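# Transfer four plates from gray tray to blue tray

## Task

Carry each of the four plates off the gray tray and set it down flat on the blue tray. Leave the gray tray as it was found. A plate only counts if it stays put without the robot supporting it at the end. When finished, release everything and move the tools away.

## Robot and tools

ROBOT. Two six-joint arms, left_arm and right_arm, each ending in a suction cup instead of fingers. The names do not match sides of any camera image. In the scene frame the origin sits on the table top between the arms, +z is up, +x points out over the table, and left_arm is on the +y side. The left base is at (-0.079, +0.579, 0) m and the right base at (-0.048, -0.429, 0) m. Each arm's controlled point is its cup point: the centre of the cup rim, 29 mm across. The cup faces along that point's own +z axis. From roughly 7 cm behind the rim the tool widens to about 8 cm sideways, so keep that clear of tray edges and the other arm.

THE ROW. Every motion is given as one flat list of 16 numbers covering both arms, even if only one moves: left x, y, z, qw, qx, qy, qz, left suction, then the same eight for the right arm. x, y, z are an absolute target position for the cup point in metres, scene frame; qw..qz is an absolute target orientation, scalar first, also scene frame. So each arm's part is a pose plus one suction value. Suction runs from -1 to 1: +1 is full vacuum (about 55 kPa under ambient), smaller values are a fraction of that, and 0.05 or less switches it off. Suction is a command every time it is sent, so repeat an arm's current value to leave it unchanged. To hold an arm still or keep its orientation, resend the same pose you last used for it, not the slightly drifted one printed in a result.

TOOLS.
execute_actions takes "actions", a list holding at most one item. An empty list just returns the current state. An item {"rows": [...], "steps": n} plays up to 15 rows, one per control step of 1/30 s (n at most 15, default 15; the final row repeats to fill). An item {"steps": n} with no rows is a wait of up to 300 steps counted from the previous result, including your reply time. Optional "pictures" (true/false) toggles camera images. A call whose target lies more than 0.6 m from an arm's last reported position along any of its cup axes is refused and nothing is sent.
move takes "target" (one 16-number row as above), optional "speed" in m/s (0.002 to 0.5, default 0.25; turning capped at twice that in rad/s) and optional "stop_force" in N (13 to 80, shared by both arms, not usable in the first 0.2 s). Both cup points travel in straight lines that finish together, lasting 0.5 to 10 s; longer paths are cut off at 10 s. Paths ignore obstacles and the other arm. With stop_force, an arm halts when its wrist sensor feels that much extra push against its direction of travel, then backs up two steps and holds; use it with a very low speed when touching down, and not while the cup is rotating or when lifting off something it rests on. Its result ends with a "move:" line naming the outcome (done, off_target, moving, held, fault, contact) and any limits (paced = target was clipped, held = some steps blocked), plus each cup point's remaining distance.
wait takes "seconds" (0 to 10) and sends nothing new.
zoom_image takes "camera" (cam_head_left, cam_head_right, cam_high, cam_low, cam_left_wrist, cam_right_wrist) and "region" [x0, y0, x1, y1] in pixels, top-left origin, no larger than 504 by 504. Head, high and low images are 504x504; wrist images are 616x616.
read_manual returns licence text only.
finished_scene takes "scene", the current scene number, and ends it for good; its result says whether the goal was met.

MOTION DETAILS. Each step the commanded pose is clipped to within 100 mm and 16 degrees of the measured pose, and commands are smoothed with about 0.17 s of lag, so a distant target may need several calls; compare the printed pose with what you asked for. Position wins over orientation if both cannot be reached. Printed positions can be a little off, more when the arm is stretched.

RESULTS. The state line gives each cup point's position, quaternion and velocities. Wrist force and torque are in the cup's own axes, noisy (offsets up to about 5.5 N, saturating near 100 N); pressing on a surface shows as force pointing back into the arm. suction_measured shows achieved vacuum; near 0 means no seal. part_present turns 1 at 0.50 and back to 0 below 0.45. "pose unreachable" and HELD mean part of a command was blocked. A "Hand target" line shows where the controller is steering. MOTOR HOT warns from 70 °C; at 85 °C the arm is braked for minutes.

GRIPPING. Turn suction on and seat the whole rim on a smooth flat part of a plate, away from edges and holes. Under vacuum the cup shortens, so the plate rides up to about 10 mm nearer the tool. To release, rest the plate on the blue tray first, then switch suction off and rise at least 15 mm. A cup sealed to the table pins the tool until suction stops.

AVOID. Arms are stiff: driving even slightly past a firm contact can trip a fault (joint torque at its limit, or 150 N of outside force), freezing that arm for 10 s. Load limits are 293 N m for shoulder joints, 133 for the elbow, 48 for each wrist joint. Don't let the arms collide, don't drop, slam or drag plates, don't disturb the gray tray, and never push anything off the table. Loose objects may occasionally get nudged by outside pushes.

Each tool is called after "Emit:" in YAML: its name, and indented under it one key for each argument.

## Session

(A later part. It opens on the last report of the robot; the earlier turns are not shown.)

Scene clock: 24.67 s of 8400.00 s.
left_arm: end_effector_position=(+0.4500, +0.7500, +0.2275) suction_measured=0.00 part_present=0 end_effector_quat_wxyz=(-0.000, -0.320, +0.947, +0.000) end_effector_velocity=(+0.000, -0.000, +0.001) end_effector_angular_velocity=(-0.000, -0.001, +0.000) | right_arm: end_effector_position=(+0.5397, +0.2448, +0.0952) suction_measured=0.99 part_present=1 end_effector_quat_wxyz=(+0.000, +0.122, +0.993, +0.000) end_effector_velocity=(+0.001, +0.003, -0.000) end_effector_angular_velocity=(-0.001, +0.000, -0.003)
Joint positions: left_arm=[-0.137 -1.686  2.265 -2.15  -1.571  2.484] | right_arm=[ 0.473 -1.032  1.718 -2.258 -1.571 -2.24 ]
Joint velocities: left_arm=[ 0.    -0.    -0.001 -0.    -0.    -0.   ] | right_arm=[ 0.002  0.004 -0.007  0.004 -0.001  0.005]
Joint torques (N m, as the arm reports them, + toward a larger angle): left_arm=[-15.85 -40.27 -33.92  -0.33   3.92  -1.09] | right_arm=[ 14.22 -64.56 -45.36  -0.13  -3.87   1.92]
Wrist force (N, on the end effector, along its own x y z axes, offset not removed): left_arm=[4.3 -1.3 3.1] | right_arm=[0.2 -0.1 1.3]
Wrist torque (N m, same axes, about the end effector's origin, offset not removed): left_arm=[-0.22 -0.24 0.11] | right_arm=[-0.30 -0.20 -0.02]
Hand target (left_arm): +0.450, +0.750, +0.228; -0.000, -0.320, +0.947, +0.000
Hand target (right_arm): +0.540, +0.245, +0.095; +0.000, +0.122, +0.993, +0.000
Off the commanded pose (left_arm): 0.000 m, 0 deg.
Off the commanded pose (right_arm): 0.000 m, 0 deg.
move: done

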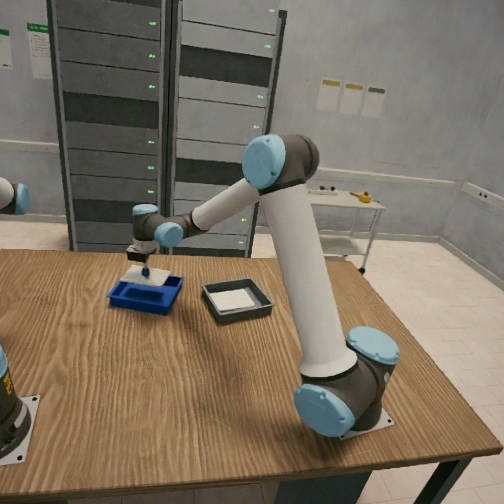

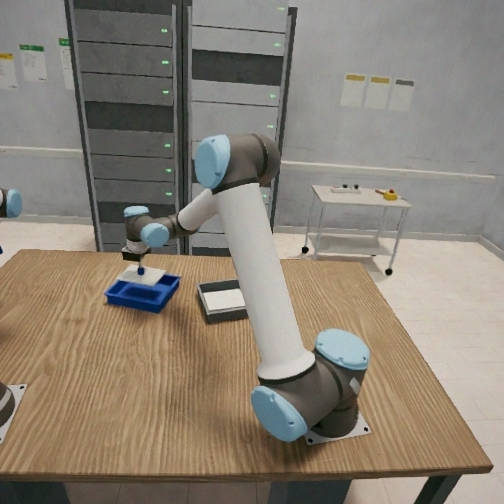

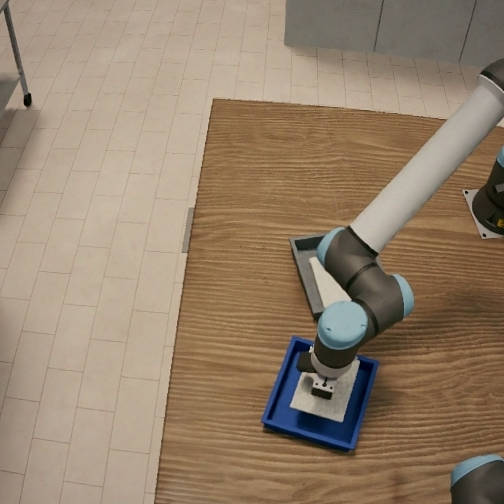

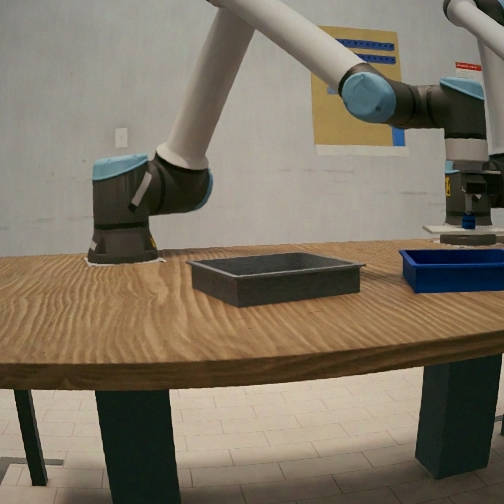

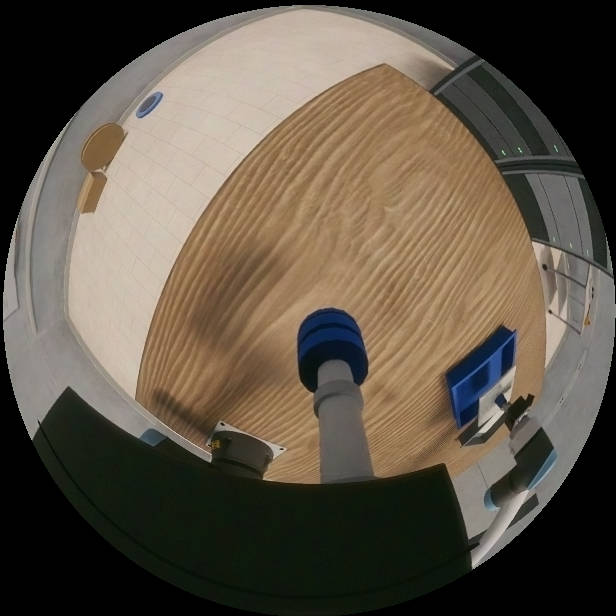

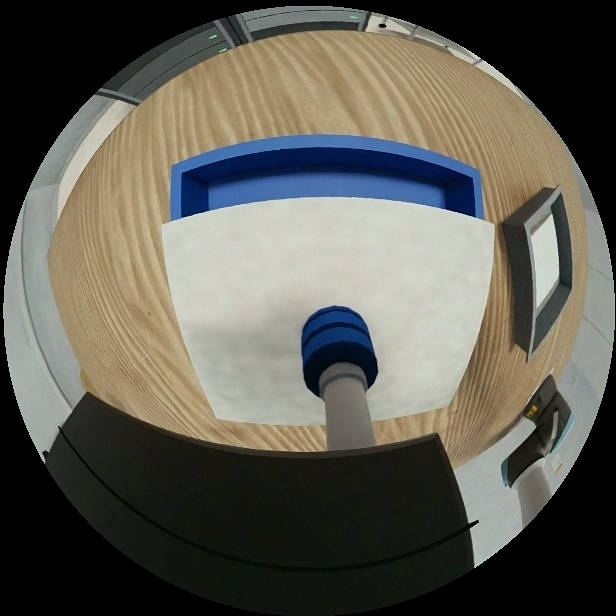

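Emit:
move:
  target: [0.45,0.75,0.2275,0,-0.320,0.947,0,0, 0.548,0.238,0.05,0,0.134,0.991,0,1]
  speed: 0.1

Scene clock: 26.50 s of 8400.00 s.
left_arm: end_effector_position=(+0.4500, +0.7500, +0.2275) suction_measured=0.00 part_present=0 end_effector_quat_wxyz=(-0.000, -0.320, +0.947, +0.000) end_effector_velocity=(-0.000, +0.000, +0.000) end_effector_angular_velocity=(+0.001, +0.000, -0.000) | right_arm: end_effector_position=(+0.5480, +0.2381, +0.0503) suction_measured=1.00 part_present=1 end_effector_quat_wxyz=(-0.000, +0.134, +0.991, -0.000) end_effector_velocity=(+0.000, -0.001, -0.003) end_effector_angular_velocity=(+0.001, +0.000, -0.002)
Joint positions: left_arm=[-0.137 -1.686  2.265 -2.15  -1.571  2.484] | right_arm=[ 0.462 -0.982  1.735 -2.324 -1.571 -2.227]
Joint velocities: left_arm=[-0.    -0.     0.     0.     0.001  0.   ] | right_arm=[-0.001  0.004  0.002 -0.005  0.001  0.001]
Joint torques (N m, as the arm reports them, + toward a larger angle): left_arm=[-13.87 -42.02 -33.39  -0.34   3.52  -1.15] | right_arm=[-19.33 -69.32 -25.08  -7.09  -4.09   2.55]
Wrist force (N, on the end effector, along its own x y z axes, offset not removed): left_arm=[1.9 0.1 3.3] | right_arm=[0.9 -1.4 2.7]
Wrist torque (N m, same axes, about the end effector's origin, offset not removed): left_arm=[-0.09 -0.11 0.08] | right_arm=[-0.39 -0.33 0.02]
Hand target (left_arm): +0.450, +0.750, +0.228; -0.000, -0.320, +0.947, +0.000
Hand target (right_arm): +0.548, +0.238, +0.050; -0.000, +0.134, +0.991, -0.000
Off the commanded pose (left_arm): 0.000 m, 0 deg.
Off the commanded pose (right_arm): 0.000 m, 0 deg.
move: done

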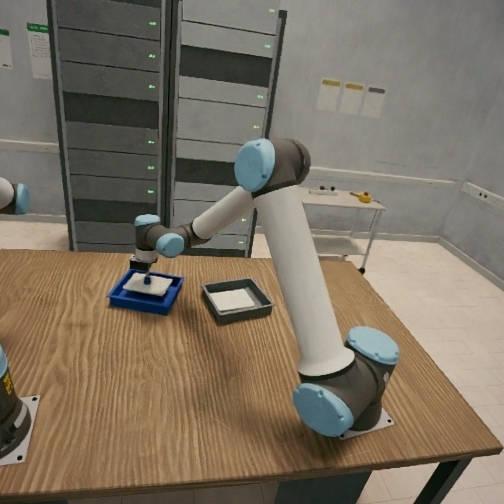

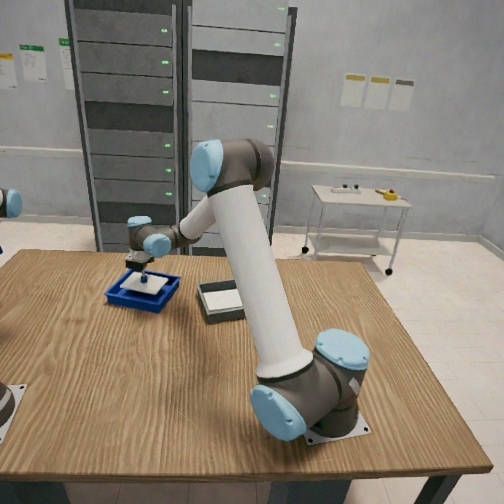

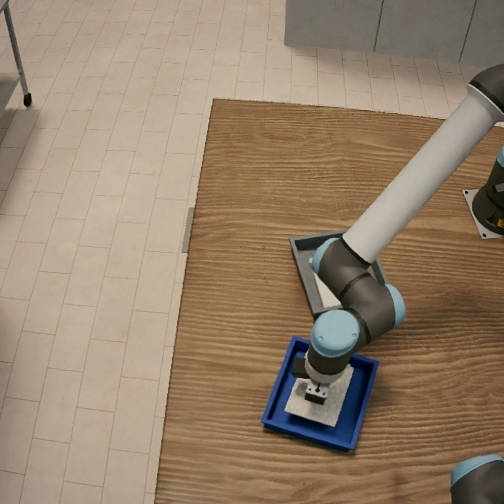

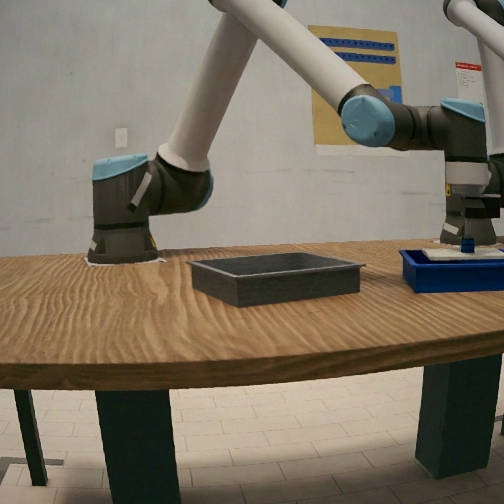

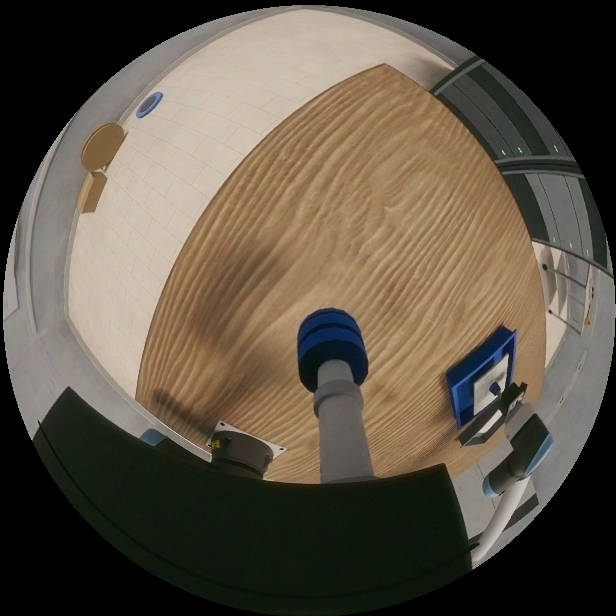

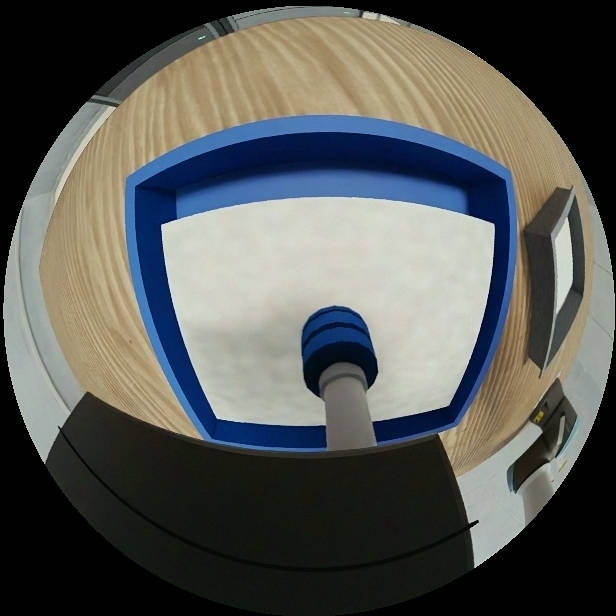

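Emit:
move:
  target: [0.45,0.75,0.2275,0,-0.320,0.947,0,0, 0.549,0.243,0.014,0,0.134,0.991,0,1]
  speed: 0.08

Emit:
move:
  target: [0.45,0.75,0.2275,0,-0.320,0.947,0,0, 0.549,0.243,-0.006,0,0.134,0.991,0,1]
  speed: 0.004
  stop_force: 13

Scene clock: 28.20 s of 8400.00 s.
left_arm: end_effector_position=(+0.4500, +0.7500, +0.2275) suction_measured=0.00 part_present=0 end_effector_quat_wxyz=(-0.000, -0.320, +0.947, +0.000) end_effector_velocity=(-0.000, +0.000, -0.000) end_effector_angular_velocity=(+0.000, -0.000, +0.000) | right_arm: end_effector_position=(+0.5489, +0.2429, +0.0143) suction_measured=0.98 part_present=1 end_effector_quat_wxyz=(-0.000, +0.134, +0.991, -0.000) end_effector_velocity=(+0.001, +0.001, -0.002) end_effector_angular_velocity=(+0.000, -0.000, -0.001)
Joint positions: left_arm=[-0.137 -1.686  2.265 -2.15  -1.571  2.484] | right_arm=[ 0.465 -0.935  1.736 -2.372 -1.571 -2.223]
Joint velocities: left_arm=[-0.    -0.     0.001 -0.     0.    -0.   ] | right_arm=[ 0.001  0.004 -0.002 -0.003 -0.     0.002]
Joint torques (N m, as the arm reports them, + toward a larger angle): left_arm=[-16.4  -37.6  -34.02  -0.46   3.89  -1.32] | right_arm=[ 15.95 -68.85 -42.62  -6.99  -3.45   2.5 ]
Wrist force (N, on the end effector, along its own x y z axes, offset not removed): left_arm=[3.8 0.0 3.5] | right_arm=[-0.3 0.7 -0.8]
Wrist torque (N m, same axes, about the end effector's origin, offset not removed): left_arm=[-0.07 -0.23 -0.02] | right_arm=[-0.17 -0.10 0.07]
Hand target (left_arm): +0.450, +0.750, +0.228; -0.000, -0.320, +0.947, +0.000
Hand target (right_arm): +0.549, +0.243, +0.014; -0.000, +0.134, +0.991, +0.000
Off the commanded pose (left_arm): 0.000 m, 0 deg.
Off the commanded pose (right_arm): 0.000 m, 0 deg.
move: done

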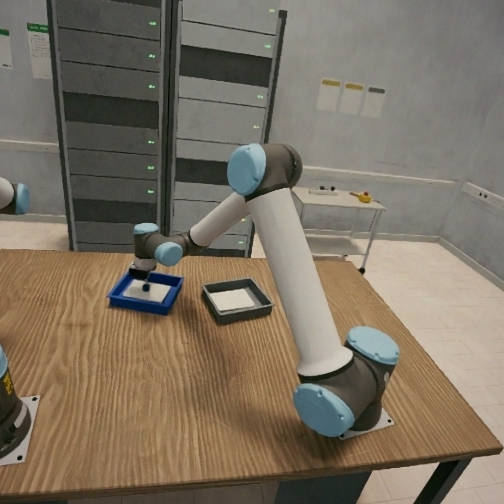

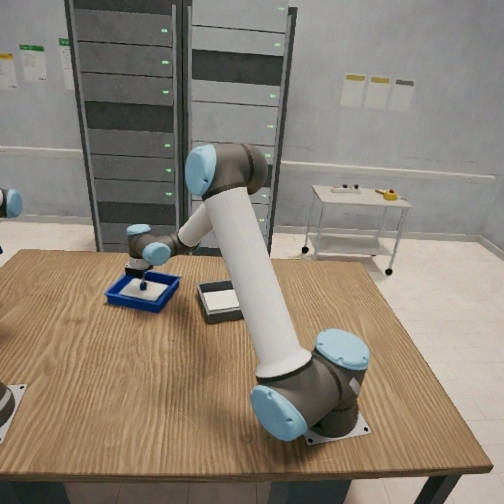

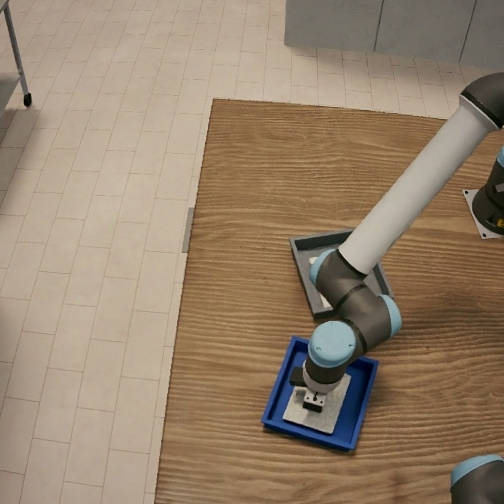

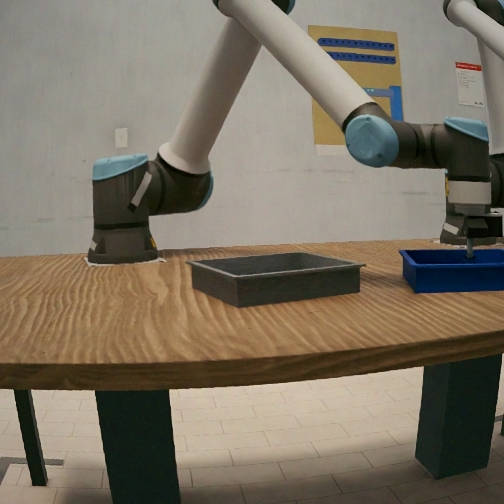

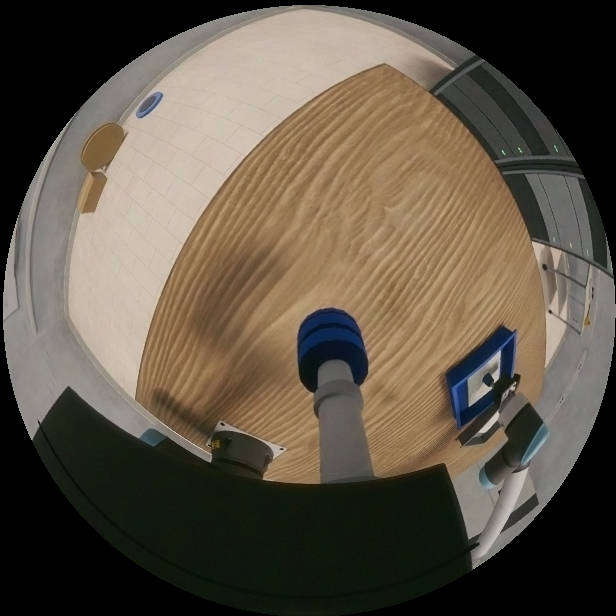

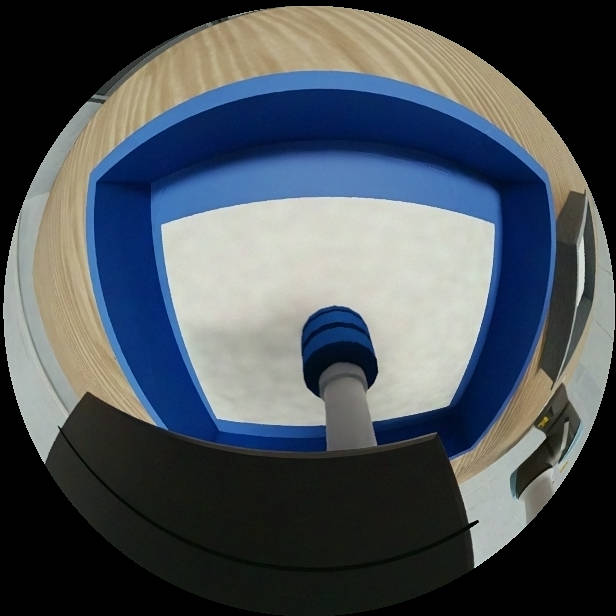

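Scene clock: 32.13 s of 8400.00 s.
left_arm: end_effector_position=(+0.4500, +0.7500, +0.2275) suction_measured=0.00 part_present=0 end_effector_quat_wxyz=(-0.000, -0.320, +0.947, +0.000) end_effector_velocity=(+0.000, -0.000, +0.000) end_effector_angular_velocity=(-0.000, -0.001, +0.000) | right_arm: end_effector_position=(+0.5491, +0.2430, +0.0002) suction_measured=0.99 part_present=1 end_effector_quat_wxyz=(+0.000, +0.134, +0.991, +0.000) end_effector_velocity=(-0.000, -0.000, +0.001) end_effector_angular_velocity=(-0.002, +0.001, -0.000)
Joint positions: left_arm=[-0.137 -1.686  2.265 -2.15  -1.571  2.484] | right_arm=[ 0.465 -0.918  1.739 -2.392 -1.571 -2.223]
Joint velocities: left_arm=[-0. -0. -0. -0. -0. -0.] | right_arm=[ 0.    -0.001 -0.001  0.004 -0.     0.   ]
Joint torques (N m, as the arm reports them, + toward a larger angle): left_arm=[-17.   -39.73 -33.27  -0.86   3.83  -1.61] | right_arm=[ 13.24 -79.16 -18.79   0.92  -2.66   2.69]
Wrist force (N, on the end effector, along its own x y z axes, offset not removed): left_arm=[2.2 0.8 2.7] | right_arm=[4.0 -8.2 -23.9]
Wrist torque (N m, same axes, about the end effector's origin, offset not removed): left_arm=[-0.16 -0.02 0.21] | right_arm=[-0.46 -0.11 0.00]
Hand target (left_arm): +0.450, +0.750, +0.228; -0.000, -0.320, +0.947, +0.000
Hand target (right_arm): +0.549, +0.243, +0.000; +0.000, +0.134, +0.991, +0.000
Off the commanded pose (left_arm): 0.000 m, 0 deg.
Off the commanded pose (right_arm): 0.006 m, 0 deg.
move: contact (right_arm)

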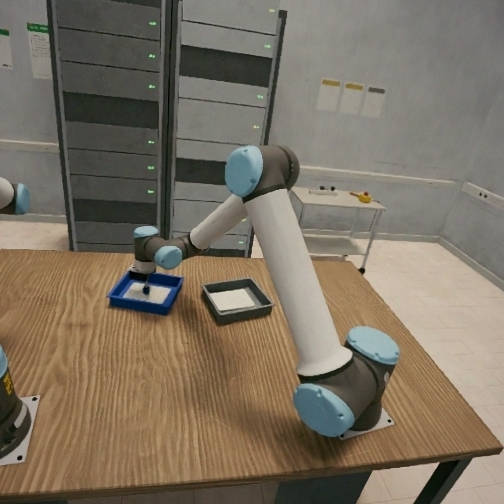

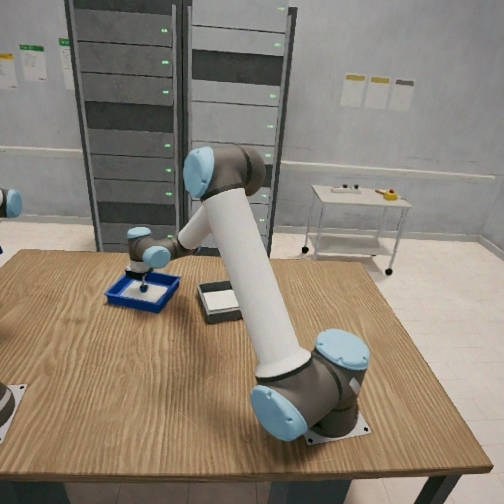

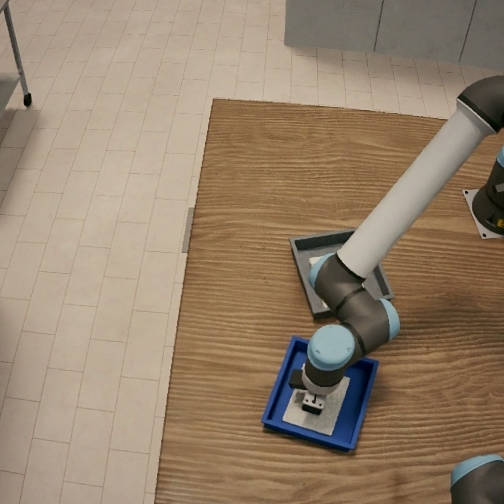

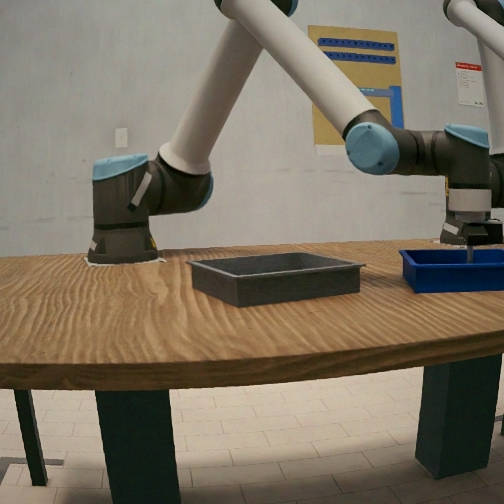

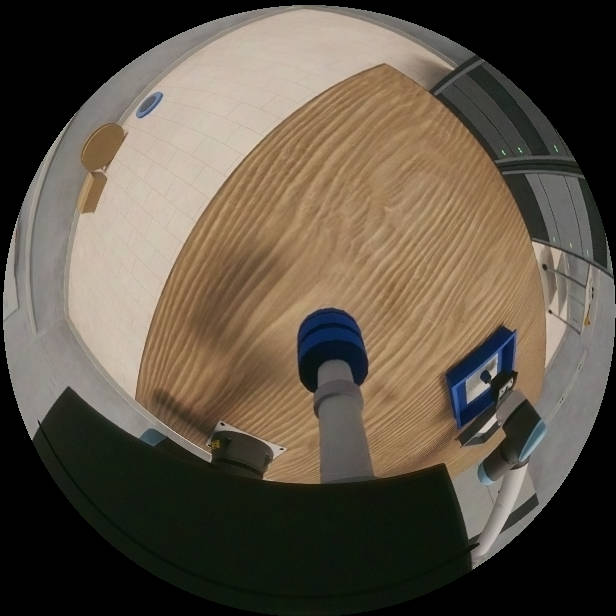

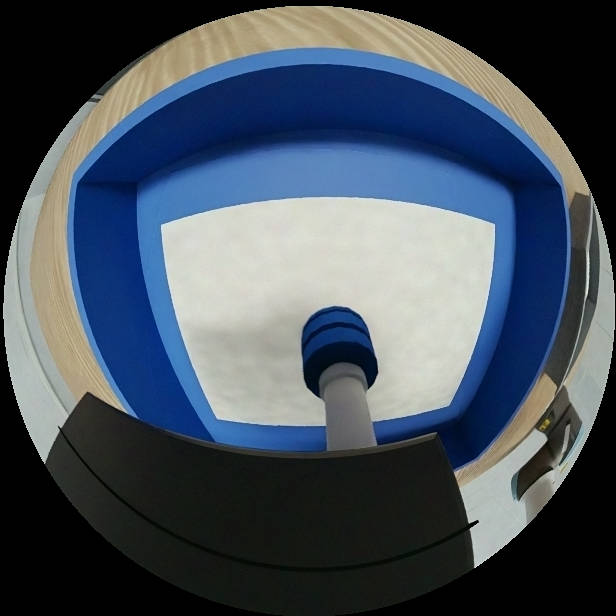

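Thickness ≈6 mm. Release.

Emit:
execute_actions:
  actions:
    - {"rows": [[0.45,0.75,0.2275,0,-0.320,0.947,0,0, 0.549,0.243,0.0008,0,0.134,0.991,0,0]], "steps": 10}
  pictures: false

Emit:
move:
  target: [0.45,0.75,0.2275,0,-0.320,0.947,0,0, 0.549,0.243,0.08,0,0.134,0.991,0,0]
  speed: 0.2

Emit:
move:
  target: [0.45,0.75,0.2275,0,-0.320,0.947,0,0, 0.492,-0.109,0.08,0,-0.1305,0.9914,0,0]
  speed: 0.4

Scene clock: 33.40 s of 8400.00 s.
left_arm: end_effector_position=(+0.4500, +0.7500, +0.2275) suction_measured=0.00 part_present=0 end_effector_quat_wxyz=(-0.000, -0.320, +0.947, +0.000) end_effector_velocity=(+0.000, +0.000, +0.000) end_effector_angular_velocity=(+0.001, -0.000, +0.001) | right_arm: end_effector_position=(+0.5490, +0.2430, +0.0007) suction_measured=0.00 part_present=0 end_effector_quat_wxyz=(-0.000, +0.134, +0.991, -0.000) end_effector_velocity=(+0.001, +0.000, +0.000) end_effector_angular_velocity=(+0.000, -0.002, +0.000)
Joint positions: left_arm=[-0.137 -1.686  2.265 -2.15  -1.571  2.484] | right_arm=[ 0.465 -0.919  1.739 -2.391 -1.571 -2.223]
Joint velocities: left_arm=[ 0.     0.    -0.    -0.     0.001 -0.   ] | right_arm=[-0.     0.    -0.001 -0.001 -0.001 -0.001]
Joint torques (N m, as the arm reports them, + toward a larger angle): left_arm=[-13.86 -39.25 -34.16  -0.99   3.39  -1.18] | right_arm=[ 12.07 -90.05 -25.54   1.06  -2.69   2.61]
Wrist force (N, on the end effector, along its own x y z axes, offset not removed): left_arm=[4.8 1.5 2.5] | right_arm=[-0.8 -0.3 -9.6]
Wrist torque (N m, same axes, about the end effector's origin, offset not removed): left_arm=[0.15 -0.36 0.06] | right_arm=[-0.30 -0.08 0.01]
Hand target (left_arm): +0.450, +0.750, +0.228; -0.000, -0.320, +0.947, +0.000
Hand target (right_arm): +0.549, +0.243, +0.001; +0.000, +0.134, +0.991, +0.000
Off the commanded pose (left_arm): 0.000 m, 0 deg.
Off the commanded pose (right_arm): 0.000 m, 0 deg.
Steps of this call (steps 1 to 28: nothing new was sent; steps 29 to 38: all 10 steps of this action). Readings (end_effector_position | what the end effector reports):
29: left_arm (+0.4500, +0.7500, +0.2275) | right_arm (+0.5490, +0.2430, +0.0004) | left_arm suction_measured=0.00 part_present=0 | right_arm suction_measured=0.16 part_present=0
30: left_arm (+0.4500, +0.7500, +0.2275) | right_arm (+0.5490, +0.2430, +0.0005) | left_arm suction_measured=0.00 part_present=0 | right_arm suction_measured=0.00 part_present=0
32: left_arm (+0.4500, +0.7500, +0.2275) | right_arm (+0.5490, +0.2430, +0.0006) | left_arm suction_measured=0.00 part_present=0 | right_arm suction_measured=0.00 part_present=0
36: left_arm (+0.4500, +0.7500, +0.2275) | right_arm (+0.5490, +0.2430, +0.0007) | left_arm suction_measured=0.00 part_present=0 | right_arm suction_measured=0.00 part_present=0
38: the state above

Scene clock: 34.67 s of 8400.00 s.
left_arm: end_effector_position=(+0.4500, +0.7500, +0.2275) suction_measured=0.00 part_present=0 end_effector_quat_wxyz=(+0.000, -0.320, +0.947, +0.000) end_effector_velocity=(-0.000, +0.000, +0.000) end_effector_angular_velocity=(+0.001, +0.000, -0.000) | right_arm: end_effector_position=(+0.5489, +0.2430, +0.0797) suction_measured=0.00 part_present=0 end_effector_quat_wxyz=(+0.000, +0.134, +0.991, +0.000) end_effector_velocity=(-0.000, +0.001, +0.003) end_effector_angular_velocity=(+0.003, -0.001, +0.000)
Joint positions: left_arm=[-0.137 -1.686  2.265 -2.15  -1.571  2.484] | right_arm=[ 0.465 -1.009  1.714 -2.276 -1.571 -2.223]
Joint velocities: left_arm=[ 0.    -0.    -0.     0.001  0.001  0.   ] | right_arm=[ 0.    -0.004 -0.001  0.003  0.002 -0.   ]
Joint torques (N m, as the arm reports them, + toward a larger angle): left_arm=[-13.99 -39.99 -33.64  -0.66   3.97  -1.45] | right_arm=[-11.9  -95.31 -43.4   -0.23  -1.6   -1.72]
Wrist force (N, on the end effector, along its own x y z axes, offset not removed): left_arm=[0.7 -3.0 4.1] | right_arm=[-0.9 -1.6 2.7]
Wrist torque (N m, same axes, about the end effector's origin, offset not removed): left_arm=[-0.54 0.11 0.09] | right_arm=[-0.49 0.02 -0.02]
Hand target (left_arm): +0.450, +0.750, +0.228; -0.000, -0.320, +0.947, +0.000
Hand target (right_arm): +0.549, +0.243, +0.080; +0.000, +0.134, +0.991, +0.000
Off the commanded pose (left_arm): 0.000 m, 0 deg.
Off the commanded pose (right_arm): 0.000 m, 0 deg.
move: done

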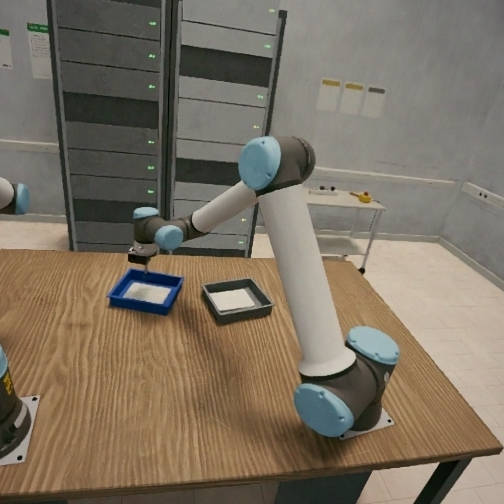

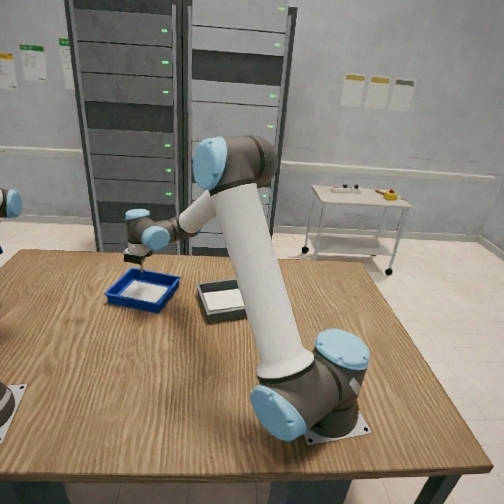

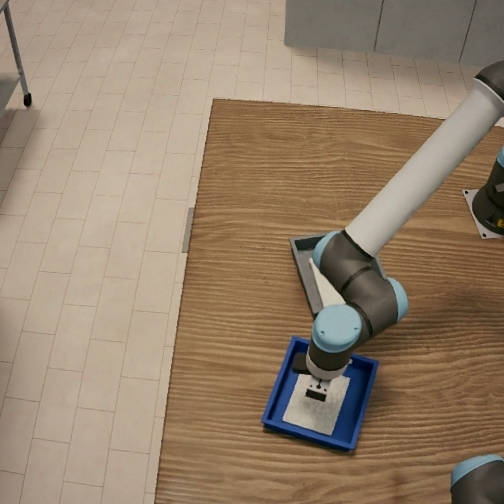

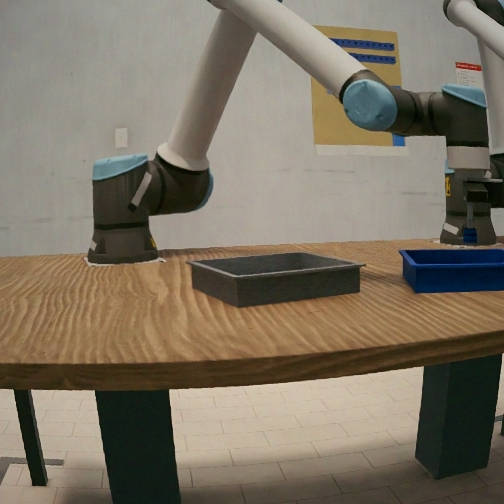

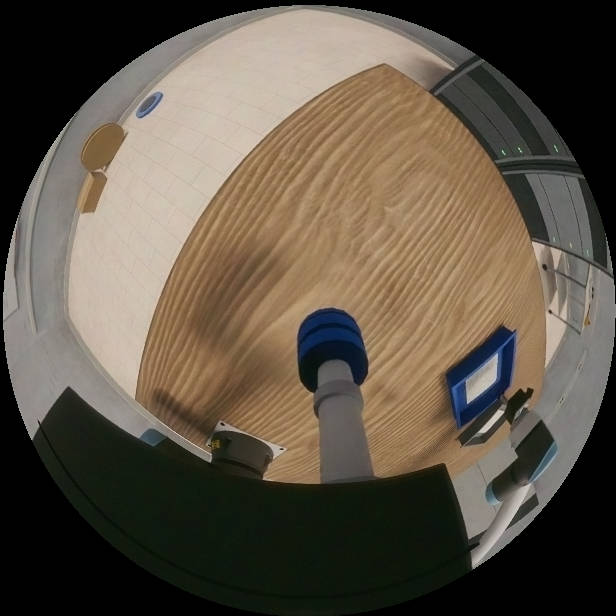

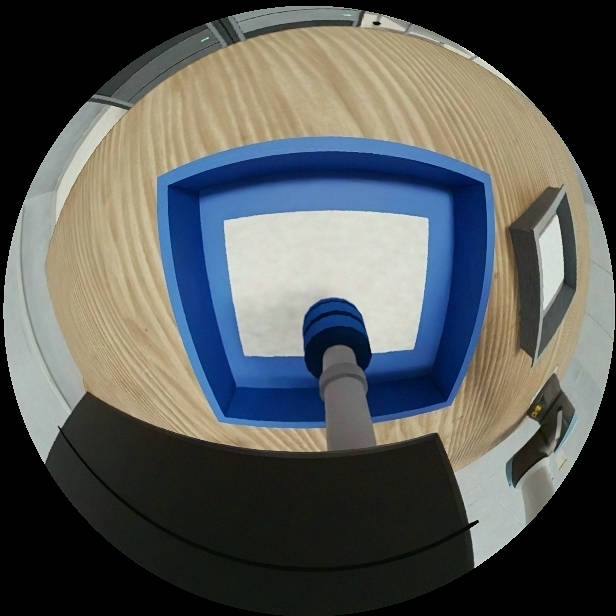

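Scene clock: 36.40 s of 8400.00 s.
left_arm: end_effector_position=(+0.4500, +0.7500, +0.2275) suction_measured=0.00 part_present=0 end_effector_quat_wxyz=(-0.000, -0.320, +0.947, +0.000) end_effector_velocity=(+0.000, -0.000, +0.001) end_effector_angular_velocity=(+0.000, -0.001, +0.000) | right_arm: end_effector_position=(+0.4922, -0.1088, +0.0798) suction_measured=0.00 part_present=0 end_effector_quat_wxyz=(-0.000, -0.130, +0.991, -0.000) end_effector_velocity=(-0.000, -0.002, +0.000) end_effector_angular_velocity=(+0.003, +0.000, +0.004)
Joint positions: left_arm=[-0.137 -1.686  2.265 -2.15  -1.571  2.484] | right_arm=[ 0.07  -1.355  2.262 -2.478 -1.571 -3.149]
Joint velocities: left_arm=[-0.    -0.    -0.001  0.001  0.    -0.   ] | right_arm=[-0.005 -0.003  0.003 -0.001  0.003 -0.009]
Joint torques (N m, as the arm reports them, + toward a larger angle): left_arm=[-18.21 -37.45 -33.93  -0.73   3.16  -1.63] | right_arm=[-17.57 -62.96 -20.4   -6.78   3.72  -1.58]
Wrist force (N, on the end effector, along its own x y z axes, offset not removed): left_arm=[3.4 -1.5 3.4] | right_arm=[-0.9 -0.3 0.7]
Wrist torque (N m, same axes, about the end effector's origin, offset not removed): left_arm=[-0.39 -0.13 0.05] | right_arm=[-0.25 -0.08 0.08]
Hand target (left_arm): +0.450, +0.750, +0.228; -0.000, -0.320, +0.947, +0.000
Hand target (right_arm): +0.492, -0.109, +0.080; -0.000, -0.131, +0.991, -0.000
Off the commanded pose (left_arm): 0.000 m, 0 deg.
Off the commanded pose (right_arm): 0.000 m, 0 deg.
move: done

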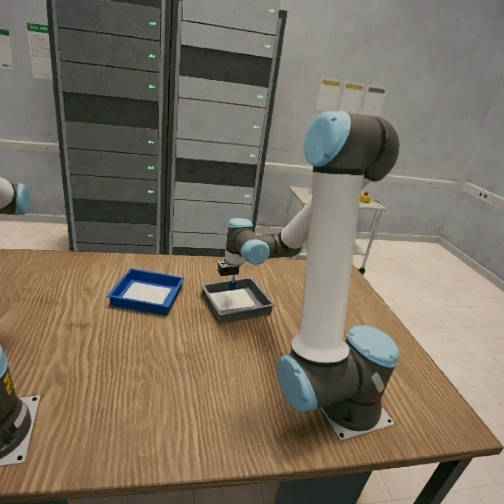

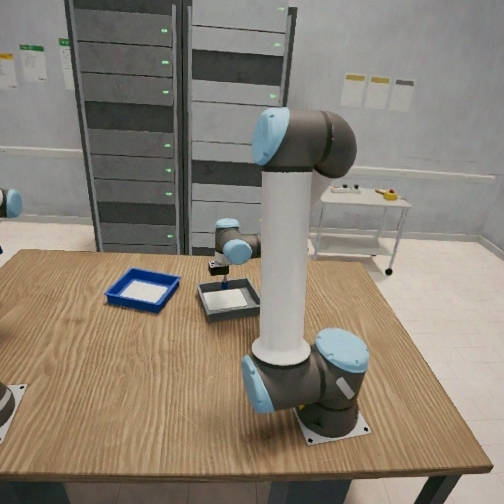

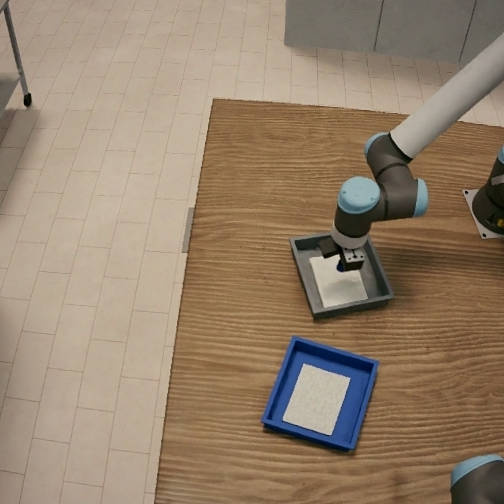

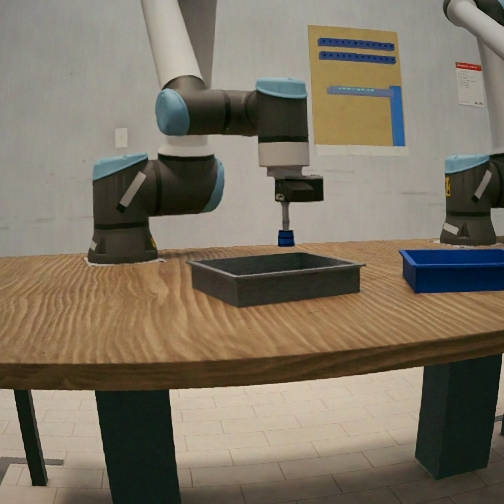

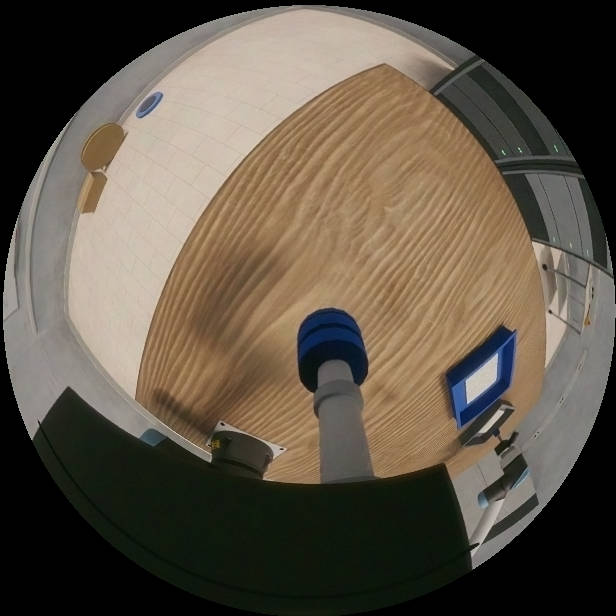

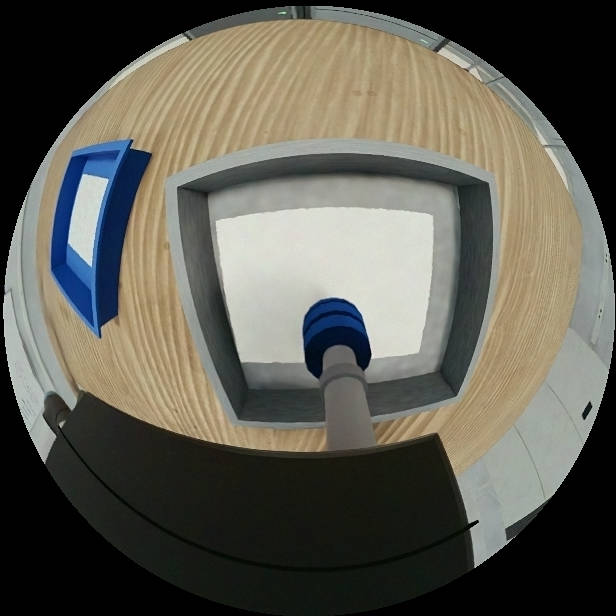

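Emit:
move:
  target: [0.45,0.75,0.2275,0,-0.320,0.947,0,0, 0.492,-0.109,0.017,0,-0.1305,0.9914,0,1]
  speed: 0.08

Scene clock: 38.23 s of 8400.00 s.
left_arm: end_effector_position=(+0.4500, +0.7500, +0.2275) suction_measured=0.00 part_present=0 end_effector_quat_wxyz=(-0.000, -0.320, +0.947, +0.000) end_effector_velocity=(-0.000, +0.000, -0.000) end_effector_angular_velocity=(+0.000, +0.000, +0.001) | right_arm: end_effector_position=(+0.4921, -0.1091, +0.0173) suction_measured=0.59 part_present=1 end_effector_quat_wxyz=(-0.000, -0.130, +0.991, -0.000) end_effector_velocity=(-0.000, -0.000, -0.002) end_effector_angular_velocity=(-0.001, -0.001, +0.001)
Joint positions: left_arm=[-0.137 -1.686  2.265 -2.15  -1.571  2.484] | right_arm=[ 0.069 -1.244  2.29  -2.617 -1.571 -3.15 ]
Joint velocities: left_arm=[ 0.     0.    -0.     0.     0.    -0.001] | right_arm=[ 0.     0.004  0.001 -0.005 -0.001 -0.   ]
Joint torques (N m, as the arm reports them, + toward a larger angle): left_arm=[-13.76 -37.41 -33.8   -0.55   3.92  -1.46] | right_arm=[ 15.23 -38.15 -15.95  -7.24   3.82   2.53]
Wrist force (N, on the end effector, along its own x y z axes, offset not removed): left_arm=[2.7 2.6 3.3] | right_arm=[0.4 -1.6 -0.2]
Wrist torque (N m, same axes, about the end effector's origin, offset not removed): left_arm=[0.17 -0.06 0.11] | right_arm=[-0.47 -0.18 -0.01]
Hand target (left_arm): +0.450, +0.750, +0.228; -0.000, -0.320, +0.947, +0.000
Hand target (right_arm): +0.492, -0.109, +0.017; -0.000, -0.131, +0.991, -0.000
Off the commanded pose (left_arm): 0.000 m, 0 deg.
Off the commanded pose (right_arm): 0.000 m, 0 deg.
move: done

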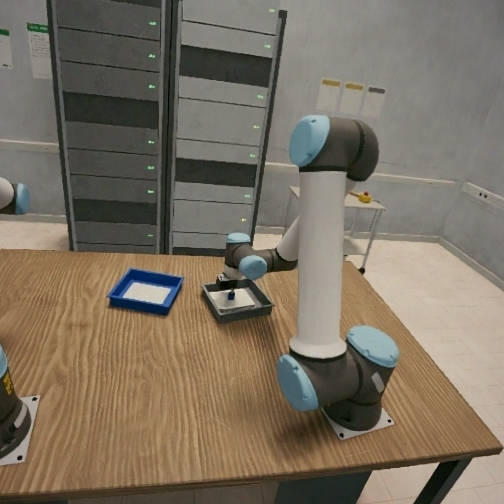

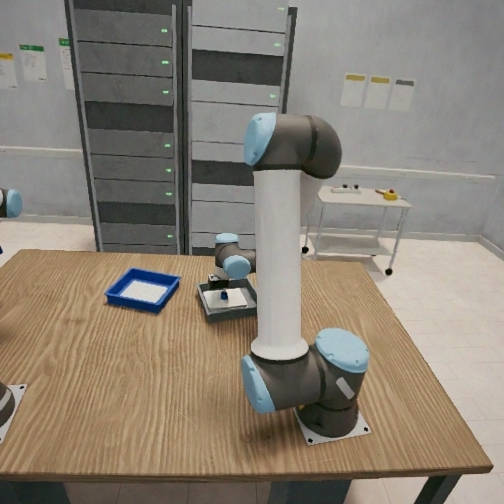

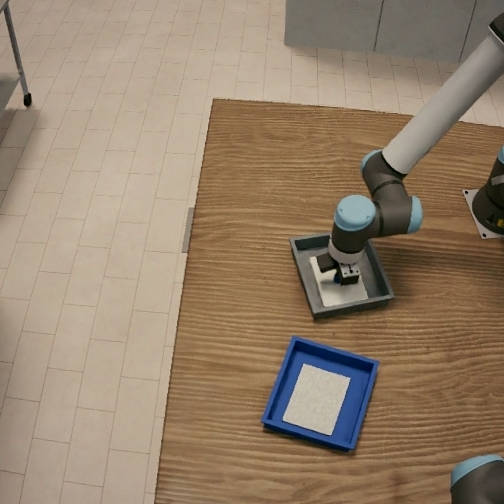

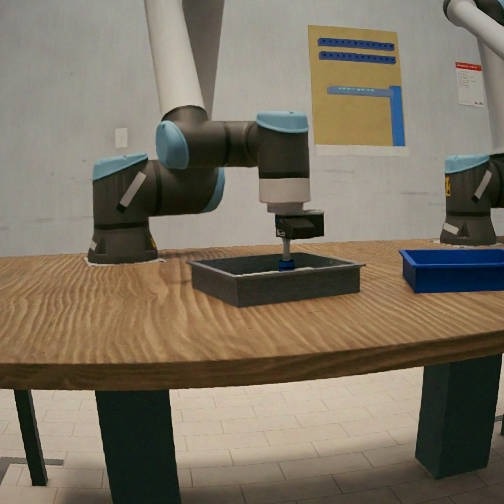

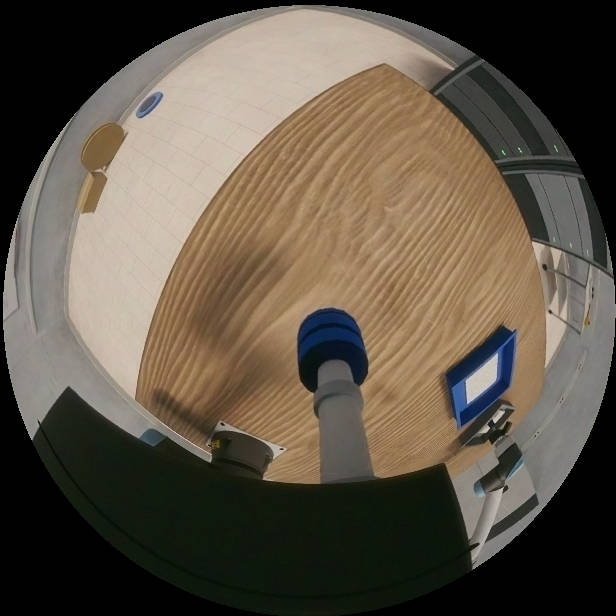

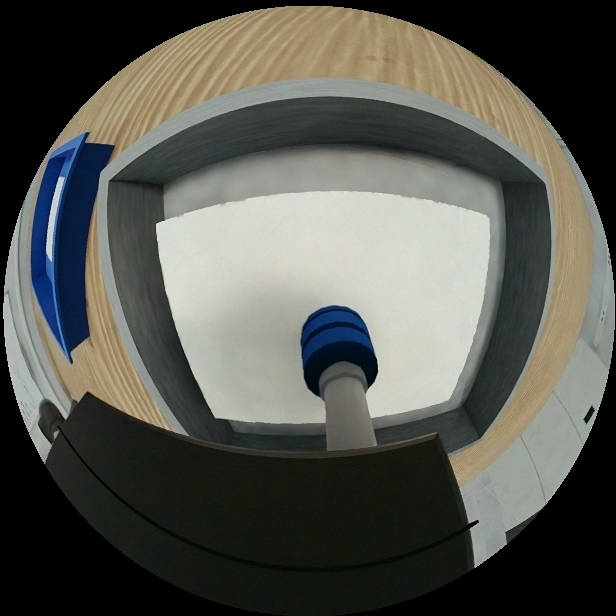

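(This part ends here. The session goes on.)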